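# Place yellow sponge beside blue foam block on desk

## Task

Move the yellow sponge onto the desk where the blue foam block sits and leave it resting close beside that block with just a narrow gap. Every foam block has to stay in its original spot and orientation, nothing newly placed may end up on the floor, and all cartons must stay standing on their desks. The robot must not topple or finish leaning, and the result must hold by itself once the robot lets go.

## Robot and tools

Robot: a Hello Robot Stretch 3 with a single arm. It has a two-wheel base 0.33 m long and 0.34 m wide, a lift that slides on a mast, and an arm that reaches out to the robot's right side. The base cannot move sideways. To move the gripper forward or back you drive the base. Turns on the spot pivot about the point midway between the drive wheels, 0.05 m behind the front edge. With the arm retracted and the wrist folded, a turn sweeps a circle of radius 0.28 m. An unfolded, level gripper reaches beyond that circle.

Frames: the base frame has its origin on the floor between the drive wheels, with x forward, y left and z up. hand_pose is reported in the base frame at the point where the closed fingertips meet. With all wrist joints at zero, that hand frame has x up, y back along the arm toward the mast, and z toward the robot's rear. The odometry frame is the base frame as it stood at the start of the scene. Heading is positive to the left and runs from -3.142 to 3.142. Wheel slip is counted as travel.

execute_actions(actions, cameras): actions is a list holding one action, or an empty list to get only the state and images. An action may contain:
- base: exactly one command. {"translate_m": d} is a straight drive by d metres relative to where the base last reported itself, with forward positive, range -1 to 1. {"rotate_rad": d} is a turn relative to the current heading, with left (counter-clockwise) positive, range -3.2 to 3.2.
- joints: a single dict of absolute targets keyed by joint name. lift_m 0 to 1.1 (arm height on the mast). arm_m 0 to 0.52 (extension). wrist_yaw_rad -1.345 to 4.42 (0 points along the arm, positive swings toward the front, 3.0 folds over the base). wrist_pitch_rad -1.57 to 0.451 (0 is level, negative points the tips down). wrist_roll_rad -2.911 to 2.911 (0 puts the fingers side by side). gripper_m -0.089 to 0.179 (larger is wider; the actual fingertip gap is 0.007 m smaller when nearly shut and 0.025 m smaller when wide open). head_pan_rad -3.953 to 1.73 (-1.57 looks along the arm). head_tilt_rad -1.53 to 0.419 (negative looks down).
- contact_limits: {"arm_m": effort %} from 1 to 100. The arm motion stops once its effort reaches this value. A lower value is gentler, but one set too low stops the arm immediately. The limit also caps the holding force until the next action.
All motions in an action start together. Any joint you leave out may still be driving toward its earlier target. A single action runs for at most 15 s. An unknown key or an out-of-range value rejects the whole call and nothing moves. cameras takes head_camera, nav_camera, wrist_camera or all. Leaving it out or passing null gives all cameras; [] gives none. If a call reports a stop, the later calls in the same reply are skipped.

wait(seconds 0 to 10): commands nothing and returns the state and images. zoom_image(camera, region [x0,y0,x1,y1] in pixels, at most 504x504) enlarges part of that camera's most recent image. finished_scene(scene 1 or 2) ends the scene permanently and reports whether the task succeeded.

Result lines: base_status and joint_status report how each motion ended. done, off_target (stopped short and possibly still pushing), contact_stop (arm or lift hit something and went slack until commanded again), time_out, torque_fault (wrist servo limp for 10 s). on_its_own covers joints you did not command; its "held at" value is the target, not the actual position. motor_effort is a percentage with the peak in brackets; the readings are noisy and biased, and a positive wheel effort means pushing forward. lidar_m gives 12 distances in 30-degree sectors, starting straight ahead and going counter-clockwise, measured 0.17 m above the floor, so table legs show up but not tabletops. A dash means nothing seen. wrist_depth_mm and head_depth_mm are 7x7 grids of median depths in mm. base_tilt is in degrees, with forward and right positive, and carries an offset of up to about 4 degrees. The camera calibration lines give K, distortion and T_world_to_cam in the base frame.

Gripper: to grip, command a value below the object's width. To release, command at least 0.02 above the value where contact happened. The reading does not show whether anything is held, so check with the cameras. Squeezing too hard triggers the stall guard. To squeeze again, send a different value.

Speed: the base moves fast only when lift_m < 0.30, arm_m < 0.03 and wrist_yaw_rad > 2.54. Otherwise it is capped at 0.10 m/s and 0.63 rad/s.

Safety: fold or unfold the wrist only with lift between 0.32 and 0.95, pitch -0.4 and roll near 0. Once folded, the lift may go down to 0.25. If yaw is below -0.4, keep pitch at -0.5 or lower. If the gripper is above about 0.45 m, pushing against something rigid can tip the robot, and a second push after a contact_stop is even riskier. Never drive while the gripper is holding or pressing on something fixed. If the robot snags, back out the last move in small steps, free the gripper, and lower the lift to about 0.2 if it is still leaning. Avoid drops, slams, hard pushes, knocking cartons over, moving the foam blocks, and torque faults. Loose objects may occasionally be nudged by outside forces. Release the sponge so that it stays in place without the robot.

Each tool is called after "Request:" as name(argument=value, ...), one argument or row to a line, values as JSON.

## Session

Request:
execute_actions(
  actions=[
    {"joints":{"head_tilt_rad":-0.6,"head_pan_rad":0.3,"lift_m":0.28}},
  ],
  cameras=["nav_camera"],
)

Request:
execute_actions(
  actions=[
    {"joints":{"head_pan_rad":-1.6}},
  ],
  cameras=["nav_camera"],
)

Request:
execute_actions(
  actions=[
    {"joints":{"head_pan_rad":-3.5}},
  ],
  cameras=["nav_camera"],
)

Scene clock: 1.50 s.
base_odometry: x=+0.000 y=+0.000 heading=+0.000 (m, m, rad; odometry frame)
turned_by_wheels: +0.000 (rad since the last result)
turned_by_imu: +0.000 (rad since the last result)
base_tilt: forward=+3.0 right=+0.2 (deg)
lidar_m: 2.59 2.44 2.40 1.66 1.34 1.79 2.06 1.52 1.68 2.10 1.96 1.75
head_depth_mm: 2616 2776 2778 2104 1666 1381 1170 / 2683 3002 2882 2125 1674 1373 1175 / 2589 2899 2896 2102 1664 1380 1178 / 2421 2707 2741 2118 1670 1379 1172 / 2313 2669 2869 2119 1664 1379 1174 / 1877 2564 2770 2125 1672 1380 1175 / 1800 2500 2652 2127 1679 1385 1178
base_status: not commanded
joint_positions: lift_m=+0.281 arm_m=+0.003 wrist_yaw_rad=+3.145 wrist_pitch_rad=-0.535 wrist_roll_rad=+0.014 gripper_m=+0.037 head_pan_rad=+0.293 head_tilt_rad=-0.592
joint_status: all done
motor_effort: left_wheel=+0(0) right_wheel=+0(0) lift_m=+9(19) arm_m=+1(1) wrist_yaw_rad=+1(0) wrist_pitch_rad=+6(6) wrist_roll_rad=+0(0) gripper_m=+0(0) head_pan_rad=+4(31) head_tilt_rad=-4(38) (%)
hand_pose: x=-0.0220 y=+0.0603 z=+0.2681 quat_wxyz=(+0.187, +0.686, +0.187, +0.678) (m; base frame)
wrist_depth_mm: - - - - - - - / 851 913 - - - - - / 693 716 - 752 781 802 829 / 572 584 582 609 635 641 654 / 479 511 - 548 530 532 541 / 432 - - - 457 456 467 / - - - - 394 401 407
pictures: nav_camera (sideways: a quarter turn counterclockwise sets it upright)
camera_calibration (this result's frames):
nav_camera: T_world_to_cam=[[0.558936, 0.161618, 0.813309, -1.01567], [0.274687, -0.961531, 0.00229712, 0.0484431], [0.782393, 0.222121, -0.581828, 0.710483], [0, 0, 0, 1]] pos_world=[-0.0014879, 0.0529169, 1.23932]
Images, in order (width x height): nav_camera 672x504.

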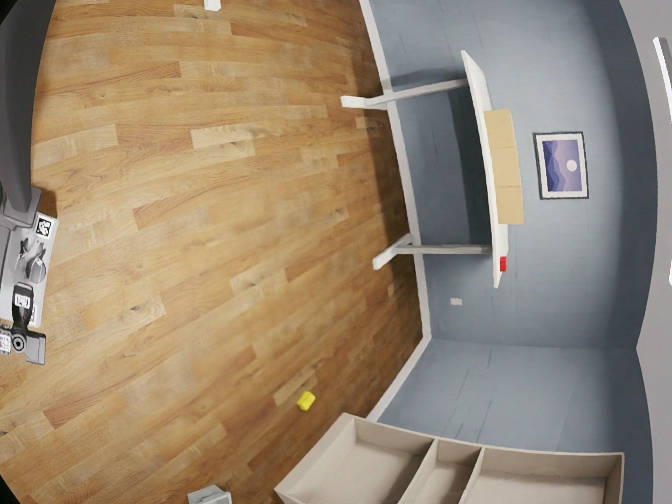

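Scene clock: 2.97 s.
base_odometry: x=+0.000 y=+0.000 heading=+0.000 (m, m, rad; odometry frame)
turned_by_wheels: +0.000 (rad since the last result)
turned_by_imu: +0.000 (rad since the last result)
base_tilt: forward=+3.0 right=+0.2 (deg)
lidar_m: 2.59 2.43 2.40 1.65 1.33 1.79 2.05 1.52 1.68 2.11 1.96 1.76
head_depth_mm: 1883 1971 2213 1934 1662 1379 1172 / 2052 2245 2474 2128 1665 1379 1169 / 2223 2458 2673 2115 1661 1377 1170 / 2091 2360 2620 2116 1662 1379 1169 / 1950 2152 2404 2113 1665 1374 1173 / 1804 1973 2174 2128 1674 1376 1178 / 1689 1842 2032 2116 1682 1377 1176
base_status: not commanded
joint_positions: lift_m=+0.281 arm_m=+0.003 wrist_yaw_rad=+3.145 wrist_pitch_rad=-0.535 wrist_roll_rad=+0.014 gripper_m=+0.037 head_pan_rad=-1.593 head_tilt_rad=-0.592
joint_status: all done
motor_effort: left_wheel=+0(0) right_wheel=-1(0) lift_m=+9(9) arm_m=+1(1) wrist_yaw_rad=+1(0) wrist_pitch_rad=+6(6) wrist_roll_rad=+0(0) gripper_m=+0(1) head_pan_rad=-4(53) head_tilt_rad=-4(5) (%)
hand_pose: x=-0.0220 y=+0.0603 z=+0.2681 quat_wxyz=(+0.187, +0.686, +0.187, +0.678) (m; base frame)
wrist_depth_mm: - - - - - - - / 850 912 - - - - - / 693 711 - 760 775 809 836 / 570 588 580 612 628 635 659 / 482 508 - 539 530 540 551 / 429 - - - 453 458 468 / - - - - 394 399 408
pictures: nav_camera (sideways: a quarter turn counterclockwise sets it upright)
camera_calibration (this result's frames):
nav_camera: T_world_to_cam=[[-0.0193766, -0.581768, 0.813124, -1.0119], [-0.999331, 0.0365011, 0.00230174, 0.0562086], [-0.031019, -0.812535, -0.582086, 0.715781], [0, 0, 0, 1]] pos_world=[0.0587666, -0.00914822, 1.23932]
Images, in order (width x height): nav_camera 672x504.

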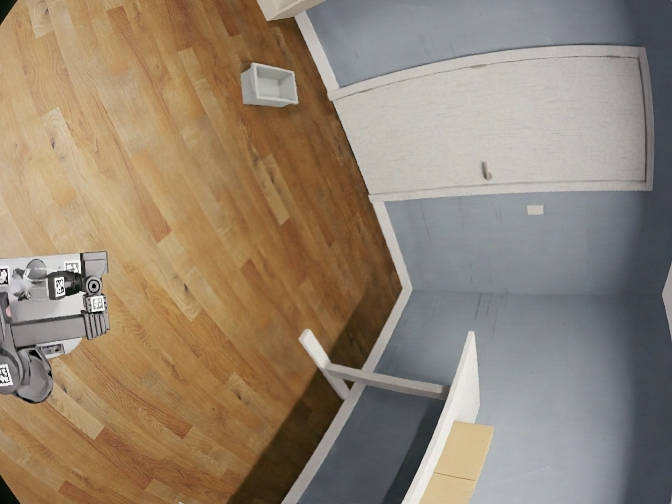

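Scene clock: 4.43 s.
base_odometry: x=+0.000 y=+0.000 heading=+0.000 (m, m, rad; odometry frame)
turned_by_wheels: +0.000 (rad since the last result)
turned_by_imu: +0.000 (rad since the last result)
base_tilt: forward=+3.0 right=+0.3 (deg)
lidar_m: 2.58 2.43 2.40 1.66 1.33 1.79 2.06 1.52 1.68 2.11 1.96 1.75
head_depth_mm: 1461 1527 1770 1908 1618 1381 1199 / 1544 1698 1903 2030 1664 1377 1173 / 1635 1814 2032 2118 1665 1380 1173 / 1744 1939 2193 2123 1668 1380 1172 / 1853 2078 2388 2126 1677 1377 1174 / 1981 2254 2521 2126 1672 1382 1175 / 2019 2185 2366 2127 1673 1381 1176
base_status: not commanded
joint_positions: lift_m=+0.281 arm_m=+0.003 wrist_yaw_rad=+3.145 wrist_pitch_rad=-0.535 wrist_roll_rad=+0.014 gripper_m=+0.037 head_pan_rad=-3.493 head_tilt_rad=-0.593
joint_status: all done
motor_effort: left_wheel=+0(0) right_wheel=+0(0) lift_m=+9(9) arm_m=+1(1) wrist_yaw_rad=+0(0) wrist_pitch_rad=+6(6) wrist_roll_rad=+0(0) gripper_m=+0(1) head_pan_rad=-4(52) head_tilt_rad=-4(4) (%)
hand_pose: x=-0.0220 y=+0.0603 z=+0.2681 quat_wxyz=(+0.187, +0.686, +0.187, +0.678) (m; base frame)
wrist_depth_mm: - - - - - - - / 848 915 - - - - - / 703 716 - 767 779 805 837 / 567 583 578 612 626 643 654 / 481 505 - 539 524 533 545 / 429 - - - 453 454 465 / - - - - 394 401 407
pictures: nav_camera (sideways: a quarter turn counterclockwise sets it upright)
camera_calibration (this result's frames):
nav_camera: T_world_to_cam=[[-0.544304, 0.206432, 0.813093, -1.00866], [0.357616, 0.933866, 0.00230252, 0.0479302], [-0.758844, 0.292028, -0.58213, 0.720277], [0, 0, 0, 1]] pos_world=[-0.0195804, -0.046882, 1.23932]
Images, in order (width x height): nav_camera 672x504.

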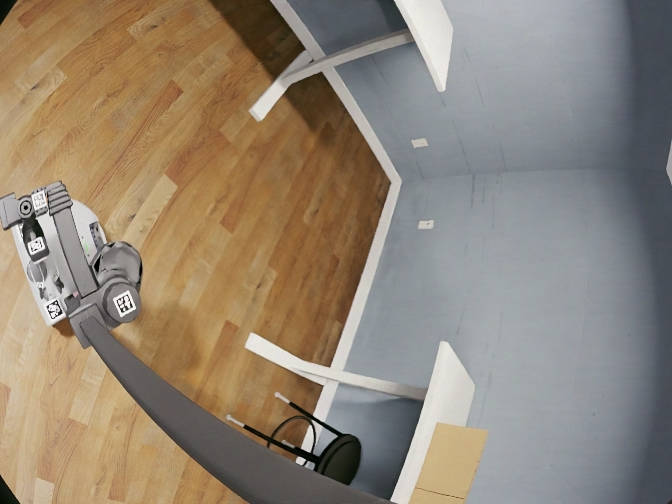

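Request:
execute_actions(
  actions=[
    {"base":{"translate_m":1.0}},
  ],
  cameras=[],
)

Request:
execute_actions(
  actions=[
    {"base":{"translate_m":0.6}},
  ],
  cameras=[],
)

Request:
execute_actions(
  actions=[
    {"joints":{"lift_m":0.4,"wrist_pitch_rad":-0.4,"head_pan_rad":0.9,"head_tilt_rad":-0.4}},
  ],
  cameras=["nav_camera"],
)

Request:
execute_actions(
  actions=[
    {"joints":{"wrist_yaw_rad":0,"gripper_m":0.17}},
  ],
  cameras=[],
)

Request:
execute_actions(
  actions=[
    {"joints":{"wrist_pitch_rad":-1.5,"arm_m":0.15}},
  ],
  cameras=["wrist_camera"],
)

Scene clock: 12.40 s.
base_odometry: x=+1.000 y=+0.000 heading=+0.000 (m, m, rad; odometry frame)
turned_by_wheels: +0.000 (rad since the last result)
turned_by_imu: +0.001 (rad since the last result)
base_tilt: forward=+3.0 right=+0.2 (deg)
lidar_m: 1.84 1.55 1.84 2.50 2.34 1.77 2.48 2.30 2.18 1.50 1.15 1.19
head_depth_mm: 1479 2096 2258 2103 1669 1375 1195 / 1543 2250 2187 2105 1668 1372 1173 / 2057 2328 2490 2111 1669 1381 1176 / 2294 2589 2750 2114 1671 1377 1172 / 2456 2767 2916 2114 1668 1373 1171 / 2639 2999 2904 2115 1676 1376 1175 / 2804 3068 2890 2124 1667 1381 1176
base_status: done
joint_positions: lift_m=+0.281 arm_m=+0.003 wrist_yaw_rad=+3.145 wrist_pitch_rad=-0.535 wrist_roll_rad=+0.014 gripper_m=+0.037 head_pan_rad=-3.493 head_tilt_rad=-0.593
joint_status: not commanded
motor_effort: left_wheel=+0(10) right_wheel=+0(6) lift_m=+9(9) arm_m=+1(1) wrist_yaw_rad=+1(0) wrist_pitch_rad=+5(6) wrist_roll_rad=+0(0) gripper_m=+0(0) head_pan_rad=-5(4) head_tilt_rad=-3(4) (%)
hand_pose: x=-0.0220 y=+0.0603 z=+0.2681 quat_wxyz=(+0.187, +0.686, +0.187, +0.678) (m; base frame)
wrist_depth_mm: - - - - - - - / 882 906 - - - - - / 691 711 - 755 772 813 839 / 569 580 574 610 621 649 658 / 478 509 - 544 523 532 545 / 427 - - - 452 458 467 / - - - - 393 398 407
pictures: none
No camera images: the call's "cameras" was empty. Leave "cameras" out to get every camera's image.

Scene clock: 15.97 s.
base_odometry: x=+1.600 y=+0.000 heading=+0.000 (m, m, rad; odometry frame)
turned_by_wheels: +0.000 (rad since the last result)
turned_by_imu: +0.001 (rad since the last result)
base_tilt: forward=+3.0 right=+0.2 (deg)
lidar_m: 1.40 1.05 1.55 1.71 2.23 2.30 3.07 2.78 1.67 1.09 0.75 1.09
head_depth_mm: 1773 2458 2633 2102 1667 1371 1195 / 1853 2572 2744 2131 1662 1369 1175 / 1902 2669 2762 2114 1662 1378 1173 / 2033 2816 2729 2118 1665 1378 1174 / 2777 3144 2896 2124 1671 1379 1173 / 3016 3385 2904 2103 1669 1379 1173 / 3201 3564 2877 2133 1669 1377 1178
base_status: done
joint_positions: lift_m=+0.281 arm_m=+0.003 wrist_yaw_rad=+3.145 wrist_pitch_rad=-0.535 wrist_roll_rad=+0.014 gripper_m=+0.037 head_pan_rad=-3.493 head_tilt_rad=-0.593
joint_status: not commanded
motor_effort: left_wheel=+0(9) right_wheel=+0(7) lift_m=+9(9) arm_m=+1(1) wrist_yaw_rad=+1(1) wrist_pitch_rad=+6(6) wrist_roll_rad=+0(0) gripper_m=+0(0) head_pan_rad=-4(4) head_tilt_rad=-4(4) (%)
hand_pose: x=-0.0220 y=+0.0603 z=+0.2681 quat_wxyz=(+0.187, +0.686, +0.187, +0.678) (m; base frame)
wrist_depth_mm: - - - - - - - / 887 914 - - - - - / 694 715 - 754 776 806 767 / 566 580 585 606 625 642 662 / 483 504 - 541 525 534 541 / 426 - - - 453 458 468 / - - - - 392 399 404
pictures: none
No camera images: the call's "cameras" was empty. Leave "cameras" out to get every camera's image.

Scene clock: 18.47 s.
base_odometry: x=+1.600 y=+0.000 heading=+0.000 (m, m, rad; odometry frame)
turned_by_wheels: +0.000 (rad since the last result)
turned_by_imu: +0.000 (rad since the last result)
base_tilt: forward=+2.9 right=+0.2 (deg)
lidar_m: 1.40 1.05 1.55 1.70 2.24 2.29 3.06 2.78 1.68 1.09 0.75 1.09
head_depth_mm: 1200 1292 1401 1527 1681 1569 1289 / 1228 1328 1338 837 1751 1574 1292 / 1258 1361 1344 838 1758 1487 1293 / 1284 1397 1351 900 1844 1579 1293 / 1303 1433 993 900 1895 1577 1295 / 1336 1476 931 971 1944 1583 1299 / 1375 1523 963 976 1996 1581 1303
base_status: not commanded
joint_positions: lift_m=+0.399 arm_m=+0.003 wrist_yaw_rad=+3.145 wrist_pitch_rad=-0.419 wrist_roll_rad=+0.014 gripper_m=+0.037 head_pan_rad=+0.893 head_tilt_rad=-0.409
joint_status: all done
motor_effort: left_wheel=+0(0) right_wheel=+0(0) lift_m=+38(42) arm_m=+1(1) wrist_yaw_rad=+0(1) wrist_pitch_rad=+8(9) wrist_roll_rad=+0(0) gripper_m=-1(1) head_pan_rad=+4(52) head_tilt_rad=+4(23) (%)
hand_pose: x=-0.0221 y=+0.0765 z=+0.4117 quat_wxyz=(+0.147, +0.696, +0.148, +0.687) (m; base frame)
wrist_depth_mm: - - - - - - - / - - - - - - - / - - - - - - - / 858 885 - 935 970 - 930 / 703 724 729 751 769 776 802 / 590 607 - 619 639 650 666 / 517 525 544 547 548 557 571
pictures: nav_camera (sideways: a quarter turn counterclockwise sets it upright)
camera_calibration (this result's frames):
nav_camera: T_world_to_cam=[[0.270809, 0.325724, 0.905851, -1.1346], [0.769491, -0.638658, -0.000396537, 0.0489314], [0.5784, 0.697152, -0.423596, 0.505847], [0, 0, 0, 1]] pos_world=[-0.0229735, 0.048165, 1.24207]
Images, in order (width x height): nav_camera 672x504.

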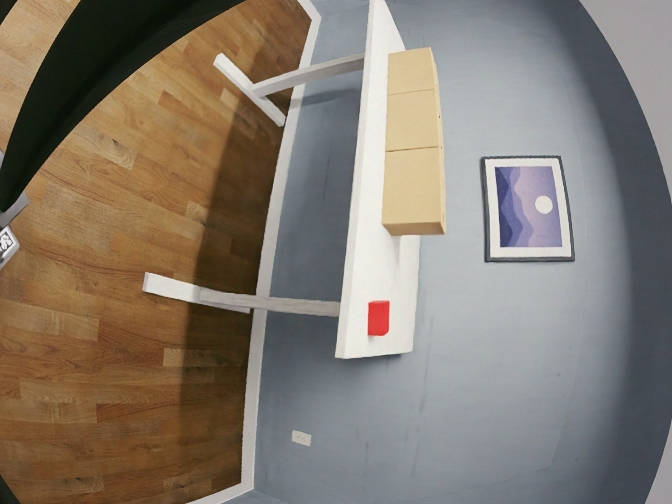

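Scene clock: 21.07 s.
base_odometry: x=+1.600 y=+0.000 heading=+0.000 (m, m, rad; odometry frame)
turned_by_wheels: +0.000 (rad since the last result)
turned_by_imu: +0.000 (rad since the last result)
base_tilt: forward=+3.0 right=+0.2 (deg)
lidar_m: 1.40 1.05 1.55 1.70 2.24 2.29 3.05 2.78 1.67 1.08 0.75 1.09
head_depth_mm: 1203 1291 1407 1531 1694 1575 1290 / 1232 1327 1339 839 1747 1571 1295 / 1257 1356 1336 838 1747 1489 1294 / 1283 1400 1347 899 1836 1580 1294 / 1306 1441 993 901 1875 1588 1293 / 1334 1479 932 973 1948 1590 1291 / 1373 1519 965 974 1988 1591 1298
base_status: not commanded
joint_positions: lift_m=+0.399 arm_m=+0.003 wrist_yaw_rad=+0.002 wrist_pitch_rad=-0.419 wrist_roll_rad=+0.014 gripper_m=+0.170 head_pan_rad=+0.893 head_tilt_rad=-0.409
joint_status: all done
motor_effort: left_wheel=+0(0) right_wheel=+0(0) lift_m=+38(38) arm_m=+1(1) wrist_yaw_rad=-2(1) wrist_pitch_rad=+8(8) wrist_roll_rad=+0(0) gripper_m=+1(86) head_pan_rad=+4(4) head_tilt_rad=+5(4) (%)
hand_pose: x=-0.0210 y=-0.3721 z=+0.4117 quat_wxyz=(+0.687, +0.147, -0.696, -0.148) (m; base frame)
wrist_depth_mm: 581 656 772 844 - - - / 618 692 816 935 - - - / 652 747 876 967 - - - / 663 720 756 846 965 932 930 / 569 638 706 747 772 817 800 / - 598 614 627 637 - 670 / 504 526 534 541 549 551 577
pictures: none
No camera images: the call's "cameras" was empty. Leave "cameras" out to get every camera's image.

Scene clock: 23.40 s.
base_odometry: x=+1.600 y=+0.000 heading=+0.000 (m, m, rad; odometry frame)
turned_by_wheels: +0.000 (rad since the last result)
turned_by_imu: +0.000 (rad since the last result)
base_tilt: forward=+3.0 right=+0.2 (deg)
lidar_m: 1.40 1.05 1.55 1.70 2.25 2.30 3.05 2.78 1.68 1.09 0.75 1.09
head_depth_mm: 1200 1288 1401 1524 1686 1570 1294 / 1228 1325 1338 835 1748 1577 1286 / 1257 1354 1344 837 1747 1493 1288 / 1285 1398 1353 898 1841 1588 1289 / 1298 1435 991 905 1895 1588 1295 / 1337 1478 931 967 1948 1591 1299 / 1369 1516 965 973 2005 1583 1295
base_status: not commanded
joint_positions: lift_m=+0.399 arm_m=+0.150 wrist_yaw_rad=+0.001 wrist_pitch_rad=-1.495 wrist_roll_rad=+0.014 gripper_m=+0.170 head_pan_rad=+0.893 head_tilt_rad=-0.409
joint_status: all done
motor_effort: left_wheel=+0(0) right_wheel=-1(0) lift_m=+38(38) arm_m=+6(7) wrist_yaw_rad=+0(2) wrist_pitch_rad=-2(6) wrist_roll_rad=+0(0) gripper_m=+0(0) head_pan_rad=+4(5) head_tilt_rad=+5(5) (%)
hand_pose: x=-0.0216 y=-0.2898 z=+0.2806 quat_wxyz=(+0.515, +0.478, -0.521, -0.484) (m; base frame)
wrist_depth_mm: 411 414 414 417 424 429 432 / 413 416 422 420 432 436 442 / 419 426 432 432 438 442 447 / 430 437 434 441 445 446 448 / 435 440 445 448 453 450 460 / - 447 451 - 457 - 469 / 451 452 460 - - 469 477
pictures: wrist_camera
camera_calibration (this result's frames):
wrist_camera: T_world_to_cam=[[-0.998669, -0.0461235, 0.0231033, -0.0491869], [-0.0437247, 0.994485, 0.0953343, 0.29116], [-0.0273731, 0.0941972, -0.995177, 0.466656], [0, 0, 0, 1]] pos_world=[-0.0236167, -0.335781, 0.437784]
Images, in order (width x height): wrist_camera 644x364.

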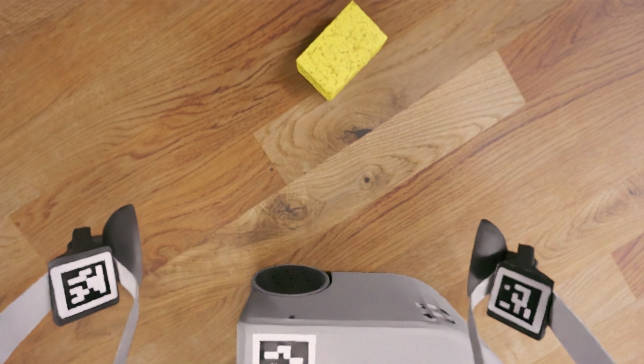

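Request:
execute_actions(
  actions=[
    {"base":{"translate_m":-0.034},"joints":{"arm_m":0.325,"wrist_roll_rad":0.8,"lift_m":0.25}},
  ],
  cameras=["wrist_camera"],
)

Scene clock: 26.70 s.
base_odometry: x=+1.566 y=+0.000 heading=+0.000 (m, m, rad; odometry frame)
turned_by_wheels: +0.000 (rad since the last result)
turned_by_imu: +0.000 (rad since the last result)
base_tilt: forward=+3.0 right=+0.2 (deg)
lidar_m: 1.42 1.07 1.58 1.71 2.22 2.26 3.02 3.18 1.70 1.08 0.77 1.11
head_depth_mm: 1220 1318 1433 1565 1714 1584 1288 / 1256 1354 1334 847 1771 1577 1289 / 1283 1385 1344 861 1778 1454 1258 / 1300 1425 1347 899 1863 1586 1297 / 1327 1466 962 966 1910 1582 1297 / 1364 1504 963 973 1966 1594 1297 / 1403 1548 982 1909 2021 1588 1299
base_status: done
joint_positions: lift_m=+0.251 arm_m=+0.325 wrist_yaw_rad=+0.001 wrist_pitch_rad=-1.496 wrist_roll_rad=+0.794 gripper_m=+0.170 head_pan_rad=+0.893 head_tilt_rad=-0.408
joint_status: all done
motor_effort: left_wheel=+0(5) right_wheel=+0(3) lift_m=+9(35) arm_m=+6(8) wrist_yaw_rad=-1(0) wrist_pitch_rad=-2(2) wrist_roll_rad=+4(4) gripper_m=+0(0) head_pan_rad=+4(4) head_tilt_rad=+5(5) (%)
hand_pose: x=-0.0216 y=-0.4644 z=+0.1321 quat_wxyz=(+0.278, +0.258, -0.678, -0.630) (m; base frame)
wrist_depth_mm: 282 280 280 277 275 274 272 / 286 285 283 281 279 278 276 / 293 291 287 286 285 284 280 / 297 295 293 248 288 287 287 / 303 301 301 254 296 295 292 / - 308 307 305 303 - 299 / 317 315 313 311 309 306 303
pictures: wrist_camera
camera_calibration (this result's frames):
wrist_camera: T_world_to_cam=[[-0.743314, 0.668282, -0.029733, 0.29048], [0.661648, 0.741027, 0.114461, 0.37397], [0.0985255, 0.065408, -0.992983, 0.324392], [0, 0, 0, 1]] pos_world=[-0.0634795, -0.492463, 0.287948]
Images, in order (width x height): wrist_camera 644x364.

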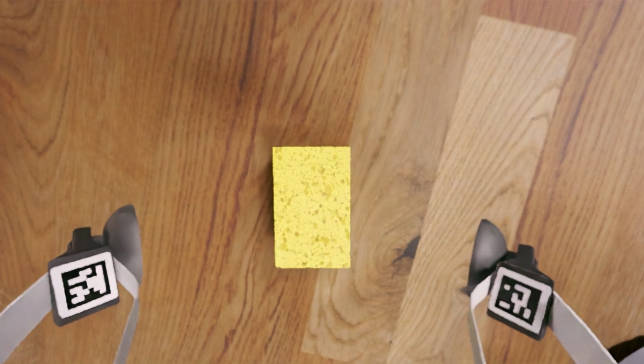

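Request:
execute_actions(
  actions=[
    {"joints":{"lift_m":0.145}},
  ],
  cameras=[],
)

Request:
execute_actions(
  actions=[
    {"joints":{"gripper_m":0.03}},
  ],
  cameras=[],
)

Request:
execute_actions(
  actions=[
    {"base":{"rotate_rad":0.2},"joints":{"lift_m":1.09,"arm_m":0,"wrist_roll_rad":0}},
  ],
  cameras=[],
)

Request:
execute_actions(
  actions=[
    {"base":{"translate_m":0.7},"joints":{"head_pan_rad":1.6}},
  ],
)

Scene clock: 30.17 s.
base_odometry: x=+1.566 y=+0.000 heading=+0.000 (m, m, rad; odometry frame)
turned_by_wheels: +0.000 (rad since the last result)
turned_by_imu: +0.000 (rad since the last result)
base_tilt: forward=+3.0 right=+0.2 (deg)
lidar_m: 1.43 1.08 1.57 1.71 2.22 2.26 3.00 3.18 1.70 1.10 0.77 1.11
head_depth_mm: 1221 1320 1431 1561 1724 1575 1288 / 1254 1352 1339 849 1778 1581 1293 / 1286 1386 1348 862 1776 1443 1260 / 1303 1426 1351 900 1875 1586 1298 / 1329 1459 966 968 1914 1583 1295 / 1364 1506 960 972 1969 1591 1295 / 1399 1557 982 1897 2017 1586 1302
base_status: not commanded
joint_positions: lift_m=+0.146 arm_m=+0.325 wrist_yaw_rad=+0.001 wrist_pitch_rad=-1.496 wrist_roll_rad=+0.794 gripper_m=+0.170 head_pan_rad=+0.893 head_tilt_rad=-0.408
joint_status: all done
motor_effort: left_wheel=+0(0) right_wheel=+0(0) lift_m=+9(10) arm_m=+6(6) wrist_yaw_rad=-1(0) wrist_pitch_rad=-2(2) wrist_roll_rad=+3(3) gripper_m=-1(0) head_pan_rad=+5(4) head_tilt_rad=+5(5) (%)
hand_pose: x=-0.0216 y=-0.4644 z=+0.0271 quat_wxyz=(+0.278, +0.258, -0.678, -0.630) (m; base frame)
wrist_depth_mm: 181 180 178 177 176 176 175 / 184 184 182 181 180 179 178 / 188 187 185 184 183 183 181 / 191 190 188 143 187 185 185 / 195 194 192 146 191 189 188 / - 198 196 149 194 - 192 / 204 202 201 152 198 197 195
pictures: none
No camera images: the call's "cameras" was empty. Leave "cameras" out to get every camera's image.

Scene clock: 32.07 s.
base_odometry: x=+1.566 y=+0.000 heading=+0.000 (m, m, rad; odometry frame)
turned_by_wheels: +0.000 (rad since the last result)
turned_by_imu: +0.000 (rad since the last result)
base_tilt: forward=+2.9 right=+0.2 (deg)
lidar_m: 1.43 1.07 1.58 1.71 2.21 2.27 3.01 3.17 1.70 1.09 0.77 1.11
head_depth_mm: 1223 1314 1427 1560 1714 1579 1288 / 1249 1351 1337 845 1780 1581 1289 / 1285 1392 1345 862 1778 1450 1263 / 1303 1430 1347 901 1856 1578 1293 / 1328 1461 965 968 1902 1587 1296 / 1367 1507 963 974 1964 1590 1299 / 1404 1556 981 1904 2025 1592 1298
base_status: not commanded
joint_positions: lift_m=+0.146 arm_m=+0.325 wrist_yaw_rad=+0.001 wrist_pitch_rad=-1.496 wrist_roll_rad=+0.794 gripper_m=+0.031 head_pan_rad=+0.893 head_tilt_rad=-0.408
joint_status: all done
motor_effort: left_wheel=+0(0) right_wheel=+0(0) lift_m=+9(9) arm_m=+6(6) wrist_yaw_rad=-1(1) wrist_pitch_rad=-2(1) wrist_roll_rad=+3(3) gripper_m=-15(89) head_pan_rad=+4(4) head_tilt_rad=+5(5) (%)
hand_pose: x=-0.0216 y=-0.4644 z=+0.0271 quat_wxyz=(+0.278, +0.258, -0.678, -0.630) (m; base frame)
wrist_depth_mm: 181 180 179 178 177 176 175 / 184 183 182 181 180 178 178 / 188 187 185 184 183 182 181 / 191 191 188 141 187 186 184 / 196 195 146 144 189 189 188 / 199 198 149 146 - 193 192 / 203 202 201 149 198 197 196
pictures: none
No camera images: the call's "cameras" was empty. Leave "cameras" out to get every camera's image.

Scene clock: 41.50 s.
base_odometry: x=+1.566 y=+0.000 heading=+0.200 (m, m, rad; odometry frame)
turned_by_wheels: +0.200 (rad since the last result)
turned_by_imu: +0.199 (rad since the last result)
base_tilt: forward=+3.0 right=+0.2 (deg)
lidar_m: 1.57 1.07 1.67 2.50 2.67 2.26 2.99 2.75 1.09 1.05 0.77 1.17
head_depth_mm: 1238 1328 1328 818 1623 1533 1287 / 1281 1384 1340 894 1805 1530 1257 / 1330 1462 994 959 1879 1591 1291 / 1395 1533 959 1823 1957 1578 1296 / 1463 1620 1018 1980 2040 1584 1300 / 1561 1682 1070 2100 2047 1585 1296 / 1641 1795 1138 2208 1889 1591 1300
base_status: done
joint_positions: lift_m=+1.089 arm_m=+0.003 wrist_yaw_rad=+0.001 wrist_pitch_rad=-1.497 wrist_roll_rad=+0.005 gripper_m=+0.031 head_pan_rad=+0.893 head_tilt_rad=-0.408
joint_status: all done
joint sent to its limit — the command would take arm_m past its lower limit, so that joint was sent only as far as its limit.
motor_effort: left_wheel=-1(6) right_wheel=+1(4) lift_m=+38(39) arm_m=-3(5) wrist_yaw_rad=+0(0) wrist_pitch_rad=-2(2) wrist_roll_rad=-2(5) gripper_m=-14(14) head_pan_rad=+5(4) head_tilt_rad=+5(5) (%)
hand_pose: x=-0.0216 y=-0.1430 z=+0.9706 quat_wxyz=(+0.517, +0.480, -0.519, -0.483) (m; base frame)
wrist_depth_mm: - - - - - - - / - - - - - - - / - - - - - - - / - - - 141 - - - / - - 146 144 - - - / - - 149 146 - - - / - - - 149 - - -
pictures: none
No camera images: the call's "cameras" was empty. Leave "cameras" out to get every camera's image.

Scene clock: 49.47 s.
base_odometry: x=+2.252 y=+0.139 heading=+0.200 (m, m, rad; odometry frame)
turned_by_wheels: +0.000 (rad since the last result)
turned_by_imu: +0.001 (rad since the last result)
base_tilt: forward=+2.9 right=+0.1 (deg)
lidar_m: 0.92 0.91 0.56 1.47 2.63 3.14 3.71 1.48 0.79 0.82 0.81 0.87
head_depth_mm: 1081 1157 1181 787 559 434 759 / 1270 1348 1332 789 560 432 1251 / 1505 1609 1222 730 490 434 1195 / 1821 1988 686 709 562 435 375 / 2333 2515 847 787 563 450 1263 / 2450 2630 1134 799 1825 1584 1293 / 2344 2521 1441 2584 2055 1591 1332
base_status: done
joint_positions: lift_m=+1.089 arm_m=+0.003 wrist_yaw_rad=+0.001 wrist_pitch_rad=-1.497 wrist_roll_rad=+0.005 gripper_m=+0.031 head_pan_rad=+1.593 head_tilt_rad=-0.408
joint_status: all done
motor_effort: left_wheel=-2(4) right_wheel=+1(4) lift_m=+38(38) arm_m=-4(4) wrist_yaw_rad=-1(1) wrist_pitch_rad=-2(2) wrist_roll_rad=-3(3) gripper_m=-15(15) head_pan_rad=+5(48) head_tilt_rad=+5(5) (%)
hand_pose: x=-0.0216 y=-0.1430 z=+0.9706 quat_wxyz=(+0.517, +0.480, -0.519, -0.483) (m; base frame)
wrist_depth_mm: 934 - - - - - - / - - - - - - - / - - - - - - - / - - - 141 - - - / - - 146 144 - - - / - - 148 146 - - - / - - - 150 - - -
pictures: head_camera (sideways: a quarter turn clockwise sets it upright), nav_camera (sideways: a quarter turn counterclockwise sets it upright), wrist_camera
camera_calibration (this result's frames):
head_camera: T_world_to_cam=[[-0.0180548, -0.431577, -0.901895, 1.19846], [-0.99983, 0.00453065, 0.0178473, -0.0120006], [-0.00361633, 0.902065, -0.431586, 0.524035], [0, 0, 0, 1]] pos_world=[0.0115346, 0.0445706, 1.30727]
nav_camera: T_world_to_cam=[[-0.00271846, 0.423343, 0.905965, -1.13308], [0.999973, 0.00727833, -0.000400502, 0.0475306], [-0.00676347, 0.90594, -0.423352, 0.509099], [0, 0, 0, 1]] pos_world=[-0.0471663, 0.0181234, 1.24208]
wrist_camera: T_world_to_cam=[[-0.998224, -0.0546546, 0.0236796, -0.0601248], [-0.0521238, 0.993938, 0.096796, 0.0776969], [-0.0288264, 0.0953899, -0.995023, 1.13949], [0, 0, 0, 1]] pos_world=[-0.0231208, -0.189208, 1.12772]
Images, in order (width x height): head_camera 896x504, nav_camera 672x504, wrist_camera 644x364.

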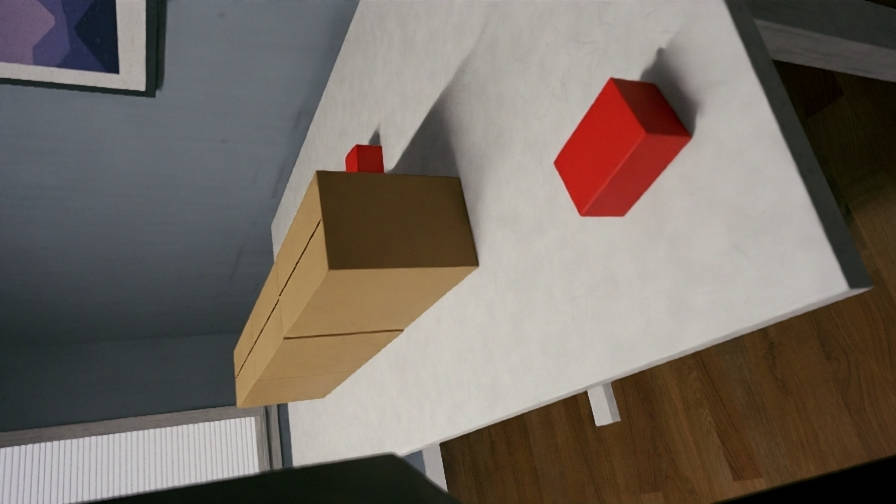

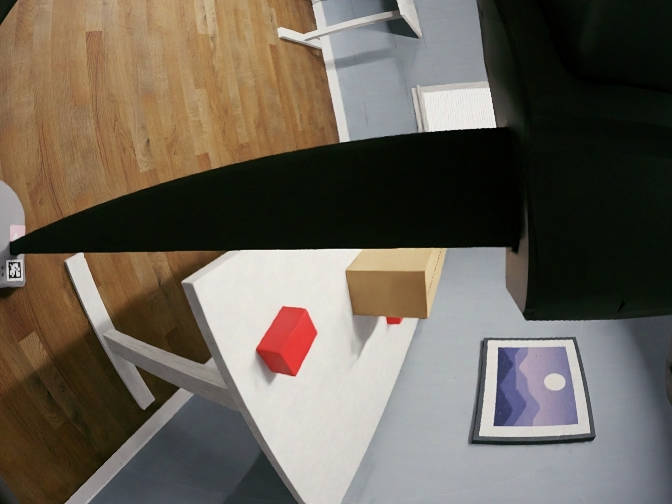

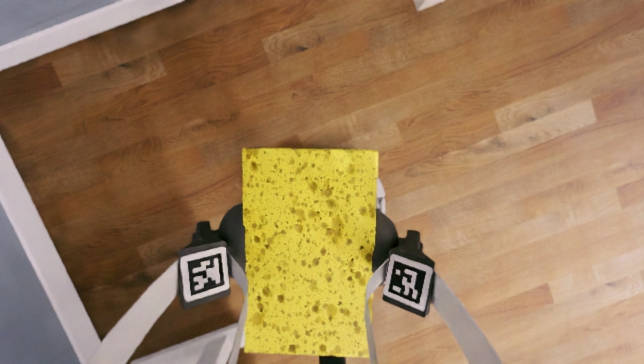

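Request:
execute_actions(
  actions=[
    {"base":{"translate_m":-0.6},"joints":{"lift_m":0.45,"wrist_pitch_rad":-0.4}},
  ],
  cameras=[],
)

Request:
execute_actions(
  actions=[
    {"joints":{"wrist_yaw_rad":3.0}},
  ],
  cameras=[],
)

Request:
execute_actions(
  actions=[
    {"base":{"rotate_rad":2.9},"joints":{"lift_m":0.29,"head_pan_rad":0,"head_tilt_rad":-0.5}},
  ],
  cameras=[],
)

Request:
execute_actions(
  actions=[
    {"base":{"translate_m":1}},
  ],
  cameras=[],
)

Request:
execute_actions(
  actions=[
    {"base":{"translate_m":1}},
  ],
  cameras=[],
)

Request:
execute_actions(
  actions=[
    {"base":{"translate_m":0.6}},
  ],
  cameras=["nav_camera"],
)

Scene clock: 59.53 s.
base_odometry: x=+1.664 y=+0.020 heading=+0.200 (m, m, rad; odometry frame)
turned_by_wheels: +0.000 (rad since the last result)
turned_by_imu: -0.001 (rad since the last result)
base_tilt: forward=+3.0 right=+0.1 (deg)
lidar_m: 1.48 0.99 1.57 1.68 2.72 2.35 3.12 2.84 1.12 1.01 0.73 1.13
head_depth_mm: 1774 1838 1078 2054 2030 1573 1293 / 2053 2147 1217 1862 1950 1575 1291 / 2395 2580 2485 2718 2031 1581 1291 / 2444 2625 2863 2875 2046 1574 1294 / 2357 2541 2750 2854 2049 1581 1294 / 2248 2414 2623 2731 2047 1590 1295 / 2150 2316 2500 2652 2050 1588 1333
base_status: done
joint_positions: lift_m=+0.451 arm_m=+0.003 wrist_yaw_rad=+0.001 wrist_pitch_rad=-0.421 wrist_roll_rad=+0.005 gripper_m=+0.031 head_pan_rad=+1.593 head_tilt_rad=-0.408
joint_status: all done
motor_effort: left_wheel=-1(7) right_wheel=+1(2) lift_m=+9(33) arm_m=-4(3) wrist_yaw_rad=+0(1) wrist_pitch_rad=+9(9) wrist_roll_rad=-3(3) gripper_m=-14(15) head_pan_rad=+5(4) head_tilt_rad=+5(5) (%)
hand_pose: x=-0.0214 y=-0.3722 z=+0.4628 quat_wxyz=(+0.690, +0.148, -0.693, -0.148) (m; base frame)
wrist_depth_mm: 601 624 676 749 853 765 - / 645 676 736 828 923 - - / 689 729 790 884 - - - / 740 797 753 141 892 - - / 753 761 145 144 853 871 854 / 646 654 148 146 - 713 732 / 561 569 557 149 594 619 631
pictures: none
No camera images: the call's "cameras" was empty. Leave "cameras" out to get every camera's image.

Scene clock: 62.03 s.
base_odometry: x=+1.664 y=+0.020 heading=+0.200 (m, m, rad; odometry frame)
turned_by_wheels: +0.000 (rad since the last result)
turned_by_imu: +0.000 (rad since the last result)
base_tilt: forward=+3.0 right=+0.2 (deg)
lidar_m: 1.48 0.99 1.57 1.69 2.70 2.34 3.13 2.85 1.13 1.00 0.73 1.13
head_depth_mm: 1779 1848 1078 2058 2023 1577 1287 / 2044 2145 1220 1876 1938 1579 1290 / 2409 2567 2494 2716 2041 1585 1294 / 2444 2644 2862 2848 2038 1578 1297 / 2352 2533 2748 2865 2038 1588 1301 / 2254 2410 2635 2737 2031 1587 1300 / 2182 2315 2512 2653 2062 1593 1334
base_status: not commanded
joint_positions: lift_m=+0.451 arm_m=+0.003 wrist_yaw_rad=+2.998 wrist_pitch_rad=-0.421 wrist_roll_rad=+0.005 gripper_m=+0.031 head_pan_rad=+1.593 head_tilt_rad=-0.408
joint_status: all done
motor_effort: left_wheel=-1(1) right_wheel=+1(1) lift_m=+9(9) arm_m=-4(4) wrist_yaw_rad=+2(3) wrist_pitch_rad=+8(8) wrist_roll_rad=-3(3) gripper_m=-15(14) head_pan_rad=+5(4) head_tilt_rad=+5(5) (%)
hand_pose: x=+0.0109 y=+0.0736 z=+0.4629 quat_wxyz=(+0.198, +0.702, +0.097, +0.678) (m; base frame)
wrist_depth_mm: - - - - - - - / - - - - - - - / - - - - - - - / 916 933 143 141 - - - / 765 772 145 144 853 868 867 / 641 655 148 146 - 720 729 / 556 569 150 149 607 627 631
pictures: none
No camera images: the call's "cameras" was empty. Leave "cameras" out to get every camera's image.

Scene clock: 66.07 s.
base_odometry: x=+1.664 y=+0.020 heading=+3.100 (m, m, rad; odometry frame)
turned_by_wheels: +2.900 (rad since the last result)
turned_by_imu: +2.876 (rad since the last result)
base_tilt: forward=+2.9 right=+0.2 (deg)
lidar_m: 3.12 3.26 1.75 1.09 1.05 1.06 1.33 0.99 0.99 1.68 2.70 2.27
head_depth_mm: 2571 2173 2921 2453 1830 1470 1227 / 2811 3027 3208 2450 1828 1470 1228 / 3100 3382 3492 2451 1838 1472 1230 / 3406 3738 3662 2432 1842 1479 1230 / 3227 3521 3607 2434 1847 1488 1232 / 3016 3200 3363 2469 1842 1476 1233 / 2825 3012 3234 2470 1851 1482 1228
base_status: done
joint_positions: lift_m=+0.291 arm_m=+0.003 wrist_yaw_rad=+2.998 wrist_pitch_rad=-0.420 wrist_roll_rad=+0.005 gripper_m=+0.031 head_pan_rad=+0.007 head_tilt_rad=-0.494
joint_status: all done
motor_effort: left_wheel=-1(9) right_wheel=+1(9) lift_m=+9(7) arm_m=-4(4) wrist_yaw_rad=+1(3) wrist_pitch_rad=+8(9) wrist_roll_rad=-3(3) gripper_m=-15(14) head_pan_rad=-4(51) head_tilt_rad=-3(15) (%)
hand_pose: x=+0.0108 y=+0.0737 z=+0.3030 quat_wxyz=(+0.197, +0.702, +0.097, +0.678) (m; base frame)
wrist_depth_mm: 708 - - - - - - / 753 - - - - - - / 774 - 897 - - - - / 687 684 143 141 763 798 829 / 559 563 145 144 620 637 652 / 475 492 147 146 - 525 538 / - - - 149 440 453 459
pictures: none
No camera images: the call's "cameras" was empty. Leave "cameras" out to get every camera's image.

Scene clock: 71.10 s.
base_odometry: x=+0.665 y=+0.062 heading=+3.100 (m, m, rad; odometry frame)
turned_by_wheels: +0.000 (rad since the last result)
turned_by_imu: +0.001 (rad since the last result)
base_tilt: forward=+3.0 right=+0.3 (deg)
lidar_m: 2.61 2.17 2.11 1.77 1.62 1.51 2.09 1.82 1.94 2.27 1.60 1.48
head_depth_mm: 1999 2112 2283 2358 1840 1475 1228 / 2192 2343 2565 2434 1846 1467 1225 / 2422 2616 2875 2448 1827 1474 1226 / 2625 2880 3095 2460 1843 1472 1226 / 2479 2677 2977 2446 1837 1475 1230 / 2291 2491 2718 2468 1850 1479 1234 / 2154 2230 2456 2354 1849 1479 1232
base_status: done
joint_positions: lift_m=+0.291 arm_m=+0.003 wrist_yaw_rad=+2.999 wrist_pitch_rad=-0.420 wrist_roll_rad=+0.005 gripper_m=+0.031 head_pan_rad=+0.007 head_tilt_rad=-0.495
joint_status: not commanded
motor_effort: left_wheel=-2(7) right_wheel=+1(7) lift_m=+9(9) arm_m=-4(3) wrist_yaw_rad=+3(2) wrist_pitch_rad=+8(9) wrist_roll_rad=-3(3) gripper_m=-15(14) head_pan_rad=-4(4) head_tilt_rad=-2(3) (%)
hand_pose: x=+0.0107 y=+0.0737 z=+0.3030 quat_wxyz=(+0.197, +0.702, +0.097, +0.678) (m; base frame)
wrist_depth_mm: - - - - - - - / - - - - - - - / 871 - 950 - - - - / 684 686 143 141 758 793 825 / 557 564 145 144 622 635 654 / 473 491 147 146 - 522 539 / - - - 149 441 453 460
pictures: none
No camera images: the call's "cameras" was empty. Leave "cameras" out to get every camera's image.

Scene clock: 76.13 s.
base_odometry: x=-0.334 y=+0.104 heading=+3.100 (m, m, rad; odometry frame)
turned_by_wheels: +0.000 (rad since the last result)
turned_by_imu: +0.001 (rad since the last result)
base_tilt: forward=+3.0 right=+0.1 (deg)
lidar_m: 1.86 1.26 1.73 1.67 2.25 2.09 2.45 2.57 2.46 0.91 1.04 1.49
head_depth_mm: 1419 1512 1628 1782 1806 1468 1226 / 1556 1666 1823 1990 1844 1475 1230 / 1713 1870 2050 2225 1841 1478 1226 / 1807 1980 2201 2344 1842 1475 1228 / 1691 1838 2019 2211 1851 1474 1231 / 1572 1712 1855 2037 1844 1474 1231 / 1478 1586 1716 1886 1854 1479 1231
base_status: done
joint_positions: lift_m=+0.291 arm_m=+0.003 wrist_yaw_rad=+2.999 wrist_pitch_rad=-0.420 wrist_roll_rad=+0.005 gripper_m=+0.031 head_pan_rad=+0.007 head_tilt_rad=-0.495
joint_status: not commanded
motor_effort: left_wheel=-2(8) right_wheel=+2(6) lift_m=+9(9) arm_m=-4(4) wrist_yaw_rad=+1(2) wrist_pitch_rad=+8(8) wrist_roll_rad=-3(3) gripper_m=-15(15) head_pan_rad=-4(4) head_tilt_rad=-2(3) (%)
hand_pose: x=+0.0107 y=+0.0737 z=+0.3030 quat_wxyz=(+0.197, +0.702, +0.097, +0.678) (m; base frame)
wrist_depth_mm: - - - - - - - / - - - - - - - / 884 - 955 - - - - / 681 696 143 141 762 800 798 / 562 568 145 144 622 632 651 / 471 491 147 147 - 523 540 / - - - 149 438 456 457
pictures: none
No camera images: the call's "cameras" was empty. Leave "cameras" out to get every camera's image.

Scene clock: 79.70 s.
base_odometry: x=-0.934 y=+0.129 heading=+3.099 (m, m, rad; odometry frame)
turned_by_wheels: +0.000 (rad since the last result)
turned_by_imu: +0.001 (rad since the last result)
base_tilt: forward=+2.9 right=+0.2 (deg)
lidar_m: 1.35 1.24 0.81 1.57 2.61 2.61 3.02 3.05 0.98 0.81 1.11 1.12
head_depth_mm: 1059 1136 1232 1328 1452 1469 1227 / 1163 1262 1368 1493 1642 1471 1229 / 1286 1400 1537 1703 1781 1471 1228 / 1317 1441 1608 1795 1841 1473 1227 / 1215 1330 1454 1610 1747 1482 1233 / 1134 1230 1344 1470 1628 1474 1231 / 1062 1143 1237 1356 1488 1480 1233
base_status: done
joint_positions: lift_m=+0.291 arm_m=+0.003 wrist_yaw_rad=+2.999 wrist_pitch_rad=-0.420 wrist_roll_rad=+0.005 gripper_m=+0.031 head_pan_rad=+0.007 head_tilt_rad=-0.495
joint_status: not commanded
motor_effort: left_wheel=-1(8) right_wheel=+1(9) lift_m=+9(9) arm_m=-4(3) wrist_yaw_rad=+2(2) wrist_pitch_rad=+8(9) wrist_roll_rad=-3(3) gripper_m=-15(15) head_pan_rad=-4(3) head_tilt_rad=-2(3) (%)
hand_pose: x=+0.0107 y=+0.0737 z=+0.3030 quat_wxyz=(+0.197, +0.702, +0.097, +0.678) (m; base frame)
wrist_depth_mm: - - - - - 952 883 / - - - - - - 914 / 868 - 968 - - - 955 / 681 696 143 141 718 793 831 / 562 563 145 144 622 629 647 / 474 489 147 147 - 523 534 / - - - 149 438 453 455
pictures: nav_camera (sideways: a quarter turn counterclockwise sets it upright)
camera_calibration (this result's frames):
nav_camera: T_world_to_cam=[[0.500194, -0.00312457, 0.865908, -1.0839], [-0.00776219, -0.999969, 0.000875528, 0.0520166], [0.865879, -0.00715927, -0.500203, 0.603775], [0, 0, 0, 1]] pos_world=[0.0197673, 0.0529509, 1.24052]
Images, in order (width x height): nav_camera 672x504.

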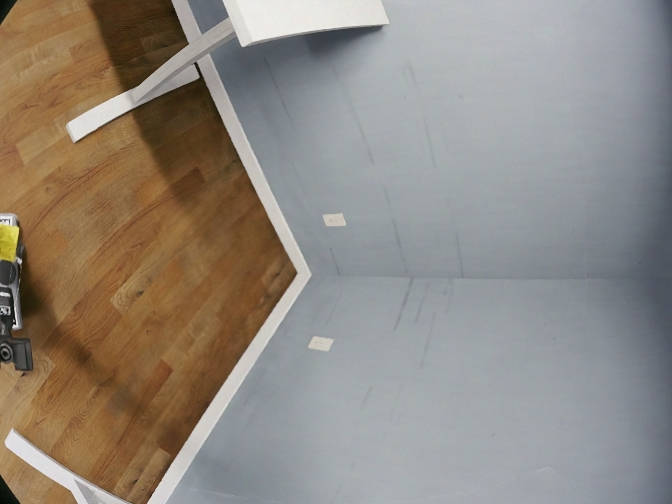

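Request:
execute_actions(
  actions=[
    {"base":{"translate_m":0.7},"joints":{"head_pan_rad":-2.1}},
  ],
  cameras=["nav_camera","head_camera"],
)

Request:
execute_actions(
  actions=[
    {"joints":{"head_pan_rad":1.73}},
  ],
  cameras=["nav_camera"],
)

Scene clock: 84.57 s.
base_odometry: x=-1.633 y=+0.159 heading=+3.099 (m, m, rad; odometry frame)
turned_by_wheels: +0.000 (rad since the last result)
turned_by_imu: +0.001 (rad since the last result)
base_tilt: forward=+3.0 right=+0.1 (deg)
lidar_m: 0.75 0.69 0.70 0.68 0.68 3.06 3.71 1.42 1.03 0.74 0.69 0.69
head_depth_mm: 3194 1151 1003 2376 1828 1467 1228 / 3169 2010 1063 1608 1771 1434 1224 / 2179 2037 1086 1209 1660 1433 1226 / 1615 1647 1180 2064 1776 1477 1226 / 1280 1376 1184 1616 1703 1481 1231 / 1064 1129 1165 1285 1374 1397 1231 / 910 954 1005 1063 1126 1201 1201
base_status: done
joint_positions: lift_m=+0.291 arm_m=+0.003 wrist_yaw_rad=+2.999 wrist_pitch_rad=-0.420 wrist_roll_rad=+0.005 gripper_m=+0.031 head_pan_rad=-2.093 head_tilt_rad=-0.495
joint_status: all done
motor_effort: left_wheel=-1(9) right_wheel=+0(8) lift_m=+9(9) arm_m=-3(5) wrist_yaw_rad=+1(1) wrist_pitch_rad=+8(8) wrist_roll_rad=-3(3) gripper_m=-15(14) head_pan_rad=-4(52) head_tilt_rad=-3(3) (%)
hand_pose: x=+0.0107 y=+0.0737 z=+0.3030 quat_wxyz=(+0.197, +0.702, +0.097, +0.678) (m; base frame)
wrist_depth_mm: - - - 879 707 594 502 / - - - 927 745 615 527 / 882 - 881 933 787 652 546 / 672 640 143 141 735 672 580 / 556 562 145 144 628 631 588 / 470 494 147 146 - 530 538 / - - - 149 438 451 454
pictures: head_camera (sideways: a quarter turn clockwise sets it upright), nav_camera (sideways: a quarter turn counterclockwise sets it upright)
camera_calibration (this result's frames):
head_camera: T_world_to_cam=[[0.277003, 0.426251, -0.86115, 1.14352], [0.8524, -0.522661, 0.0154821, -0.020218], [-0.443491, -0.738333, -0.508115, 0.626298], [0, 0, 0, 1]] pos_world=[-0.0217671, -0.035577, 1.30328]
nav_camera: T_world_to_cam=[[-0.255157, -0.430289, 0.865879, -1.07925], [-0.859366, 0.51136, 0.000876386, 0.0572103], [-0.443152, -0.743883, -0.500253, 0.611826], [0, 0, 0, 1]] pos_world=[0.0449173, -0.0385189, 1.24052]
Images, in order (width x height): head_camera 896x504, nav_camera 672x504.

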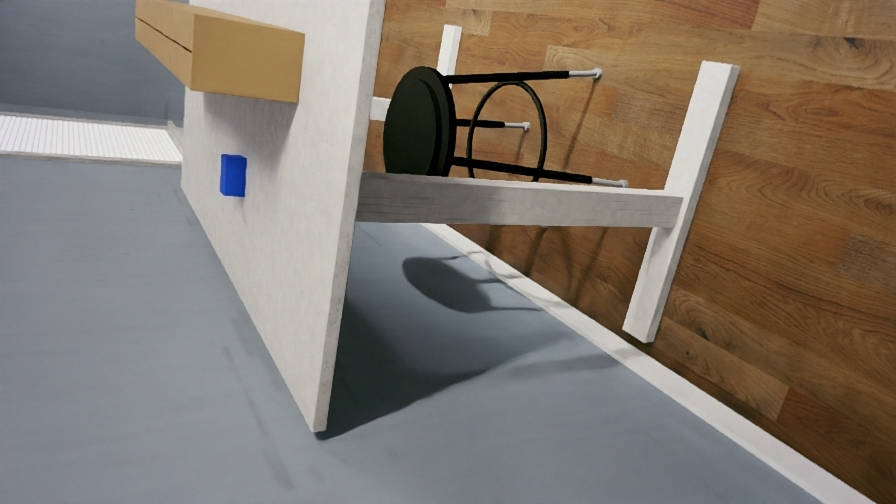

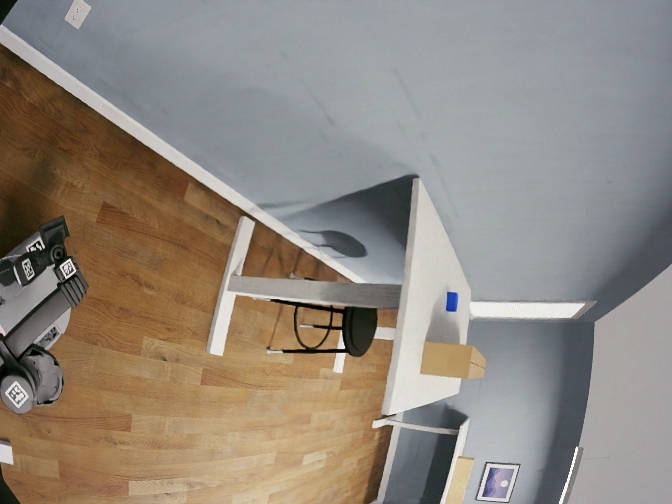

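Scene clock: 86.83 s.
base_odometry: x=-1.633 y=+0.159 heading=+3.099 (m, m, rad; odometry frame)
turned_by_wheels: +0.000 (rad since the last result)
turned_by_imu: +0.000 (rad since the last result)
base_tilt: forward=+3.0 right=+0.2 (deg)
lidar_m: 0.75 0.69 0.70 0.69 0.68 3.06 3.72 1.42 1.03 0.75 0.69 0.69
head_depth_mm: 732 780 831 893 973 1061 1143 / 823 881 925 1009 1137 1261 1230 / 936 1020 1009 782 1375 1431 1231 / 1090 1198 1009 741 1661 1474 1200 / 1308 1438 1011 706 859 1014 1168 / 1626 1745 1015 672 1844 1522 - / 2137 2258 1058 - - - -
base_status: not commanded
joint_positions: lift_m=+0.291 arm_m=+0.003 wrist_yaw_rad=+2.999 wrist_pitch_rad=-0.420 wrist_roll_rad=+0.005 gripper_m=+0.031 head_pan_rad=+1.723 head_tilt_rad=-0.495
joint_status: all done
motor_effort: left_wheel=-2(1) right_wheel=+1(1) lift_m=+9(9) arm_m=-4(4) wrist_yaw_rad=+2(1) wrist_pitch_rad=+8(9) wrist_roll_rad=-3(3) gripper_m=-14(15) head_pan_rad=+4(53) head_tilt_rad=-3(3) (%)
hand_pose: x=+0.0107 y=+0.0737 z=+0.3030 quat_wxyz=(+0.197, +0.702, +0.097, +0.678) (m; base frame)
wrist_depth_mm: - - - 865 698 588 500 / - - - 941 748 608 525 / 877 - 859 921 777 651 551 / 676 648 143 141 748 672 582 / 554 566 145 144 616 634 593 / 474 494 147 146 - 525 537 / - - - 149 442 456 461
pictures: nav_camera (sideways: a quarter turn counterclockwise sets it upright)
camera_calibration (this result's frames):
nav_camera: T_world_to_cam=[[-0.0692062, 0.495444, 0.865879, -1.08039], [0.990593, 0.13684, 0.000876387, 0.0459255], [-0.118052, 0.857794, -0.500254, 0.609843], [0, 0, 0, 1]] pos_world=[-0.0482696, 0.00586749, 1.24052]
Images, in order (width x height): nav_camera 672x504.

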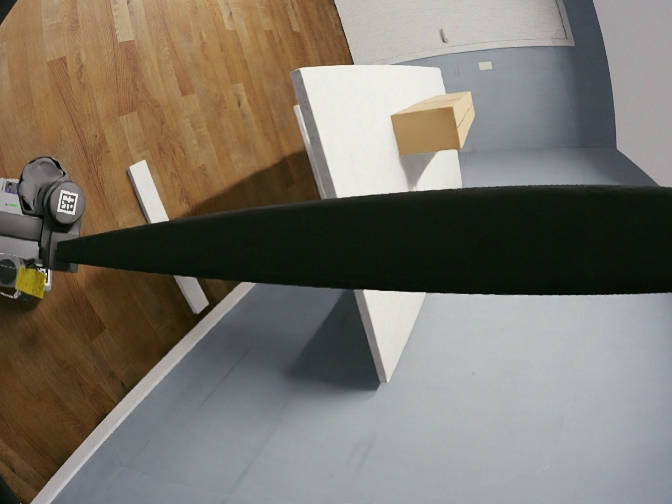

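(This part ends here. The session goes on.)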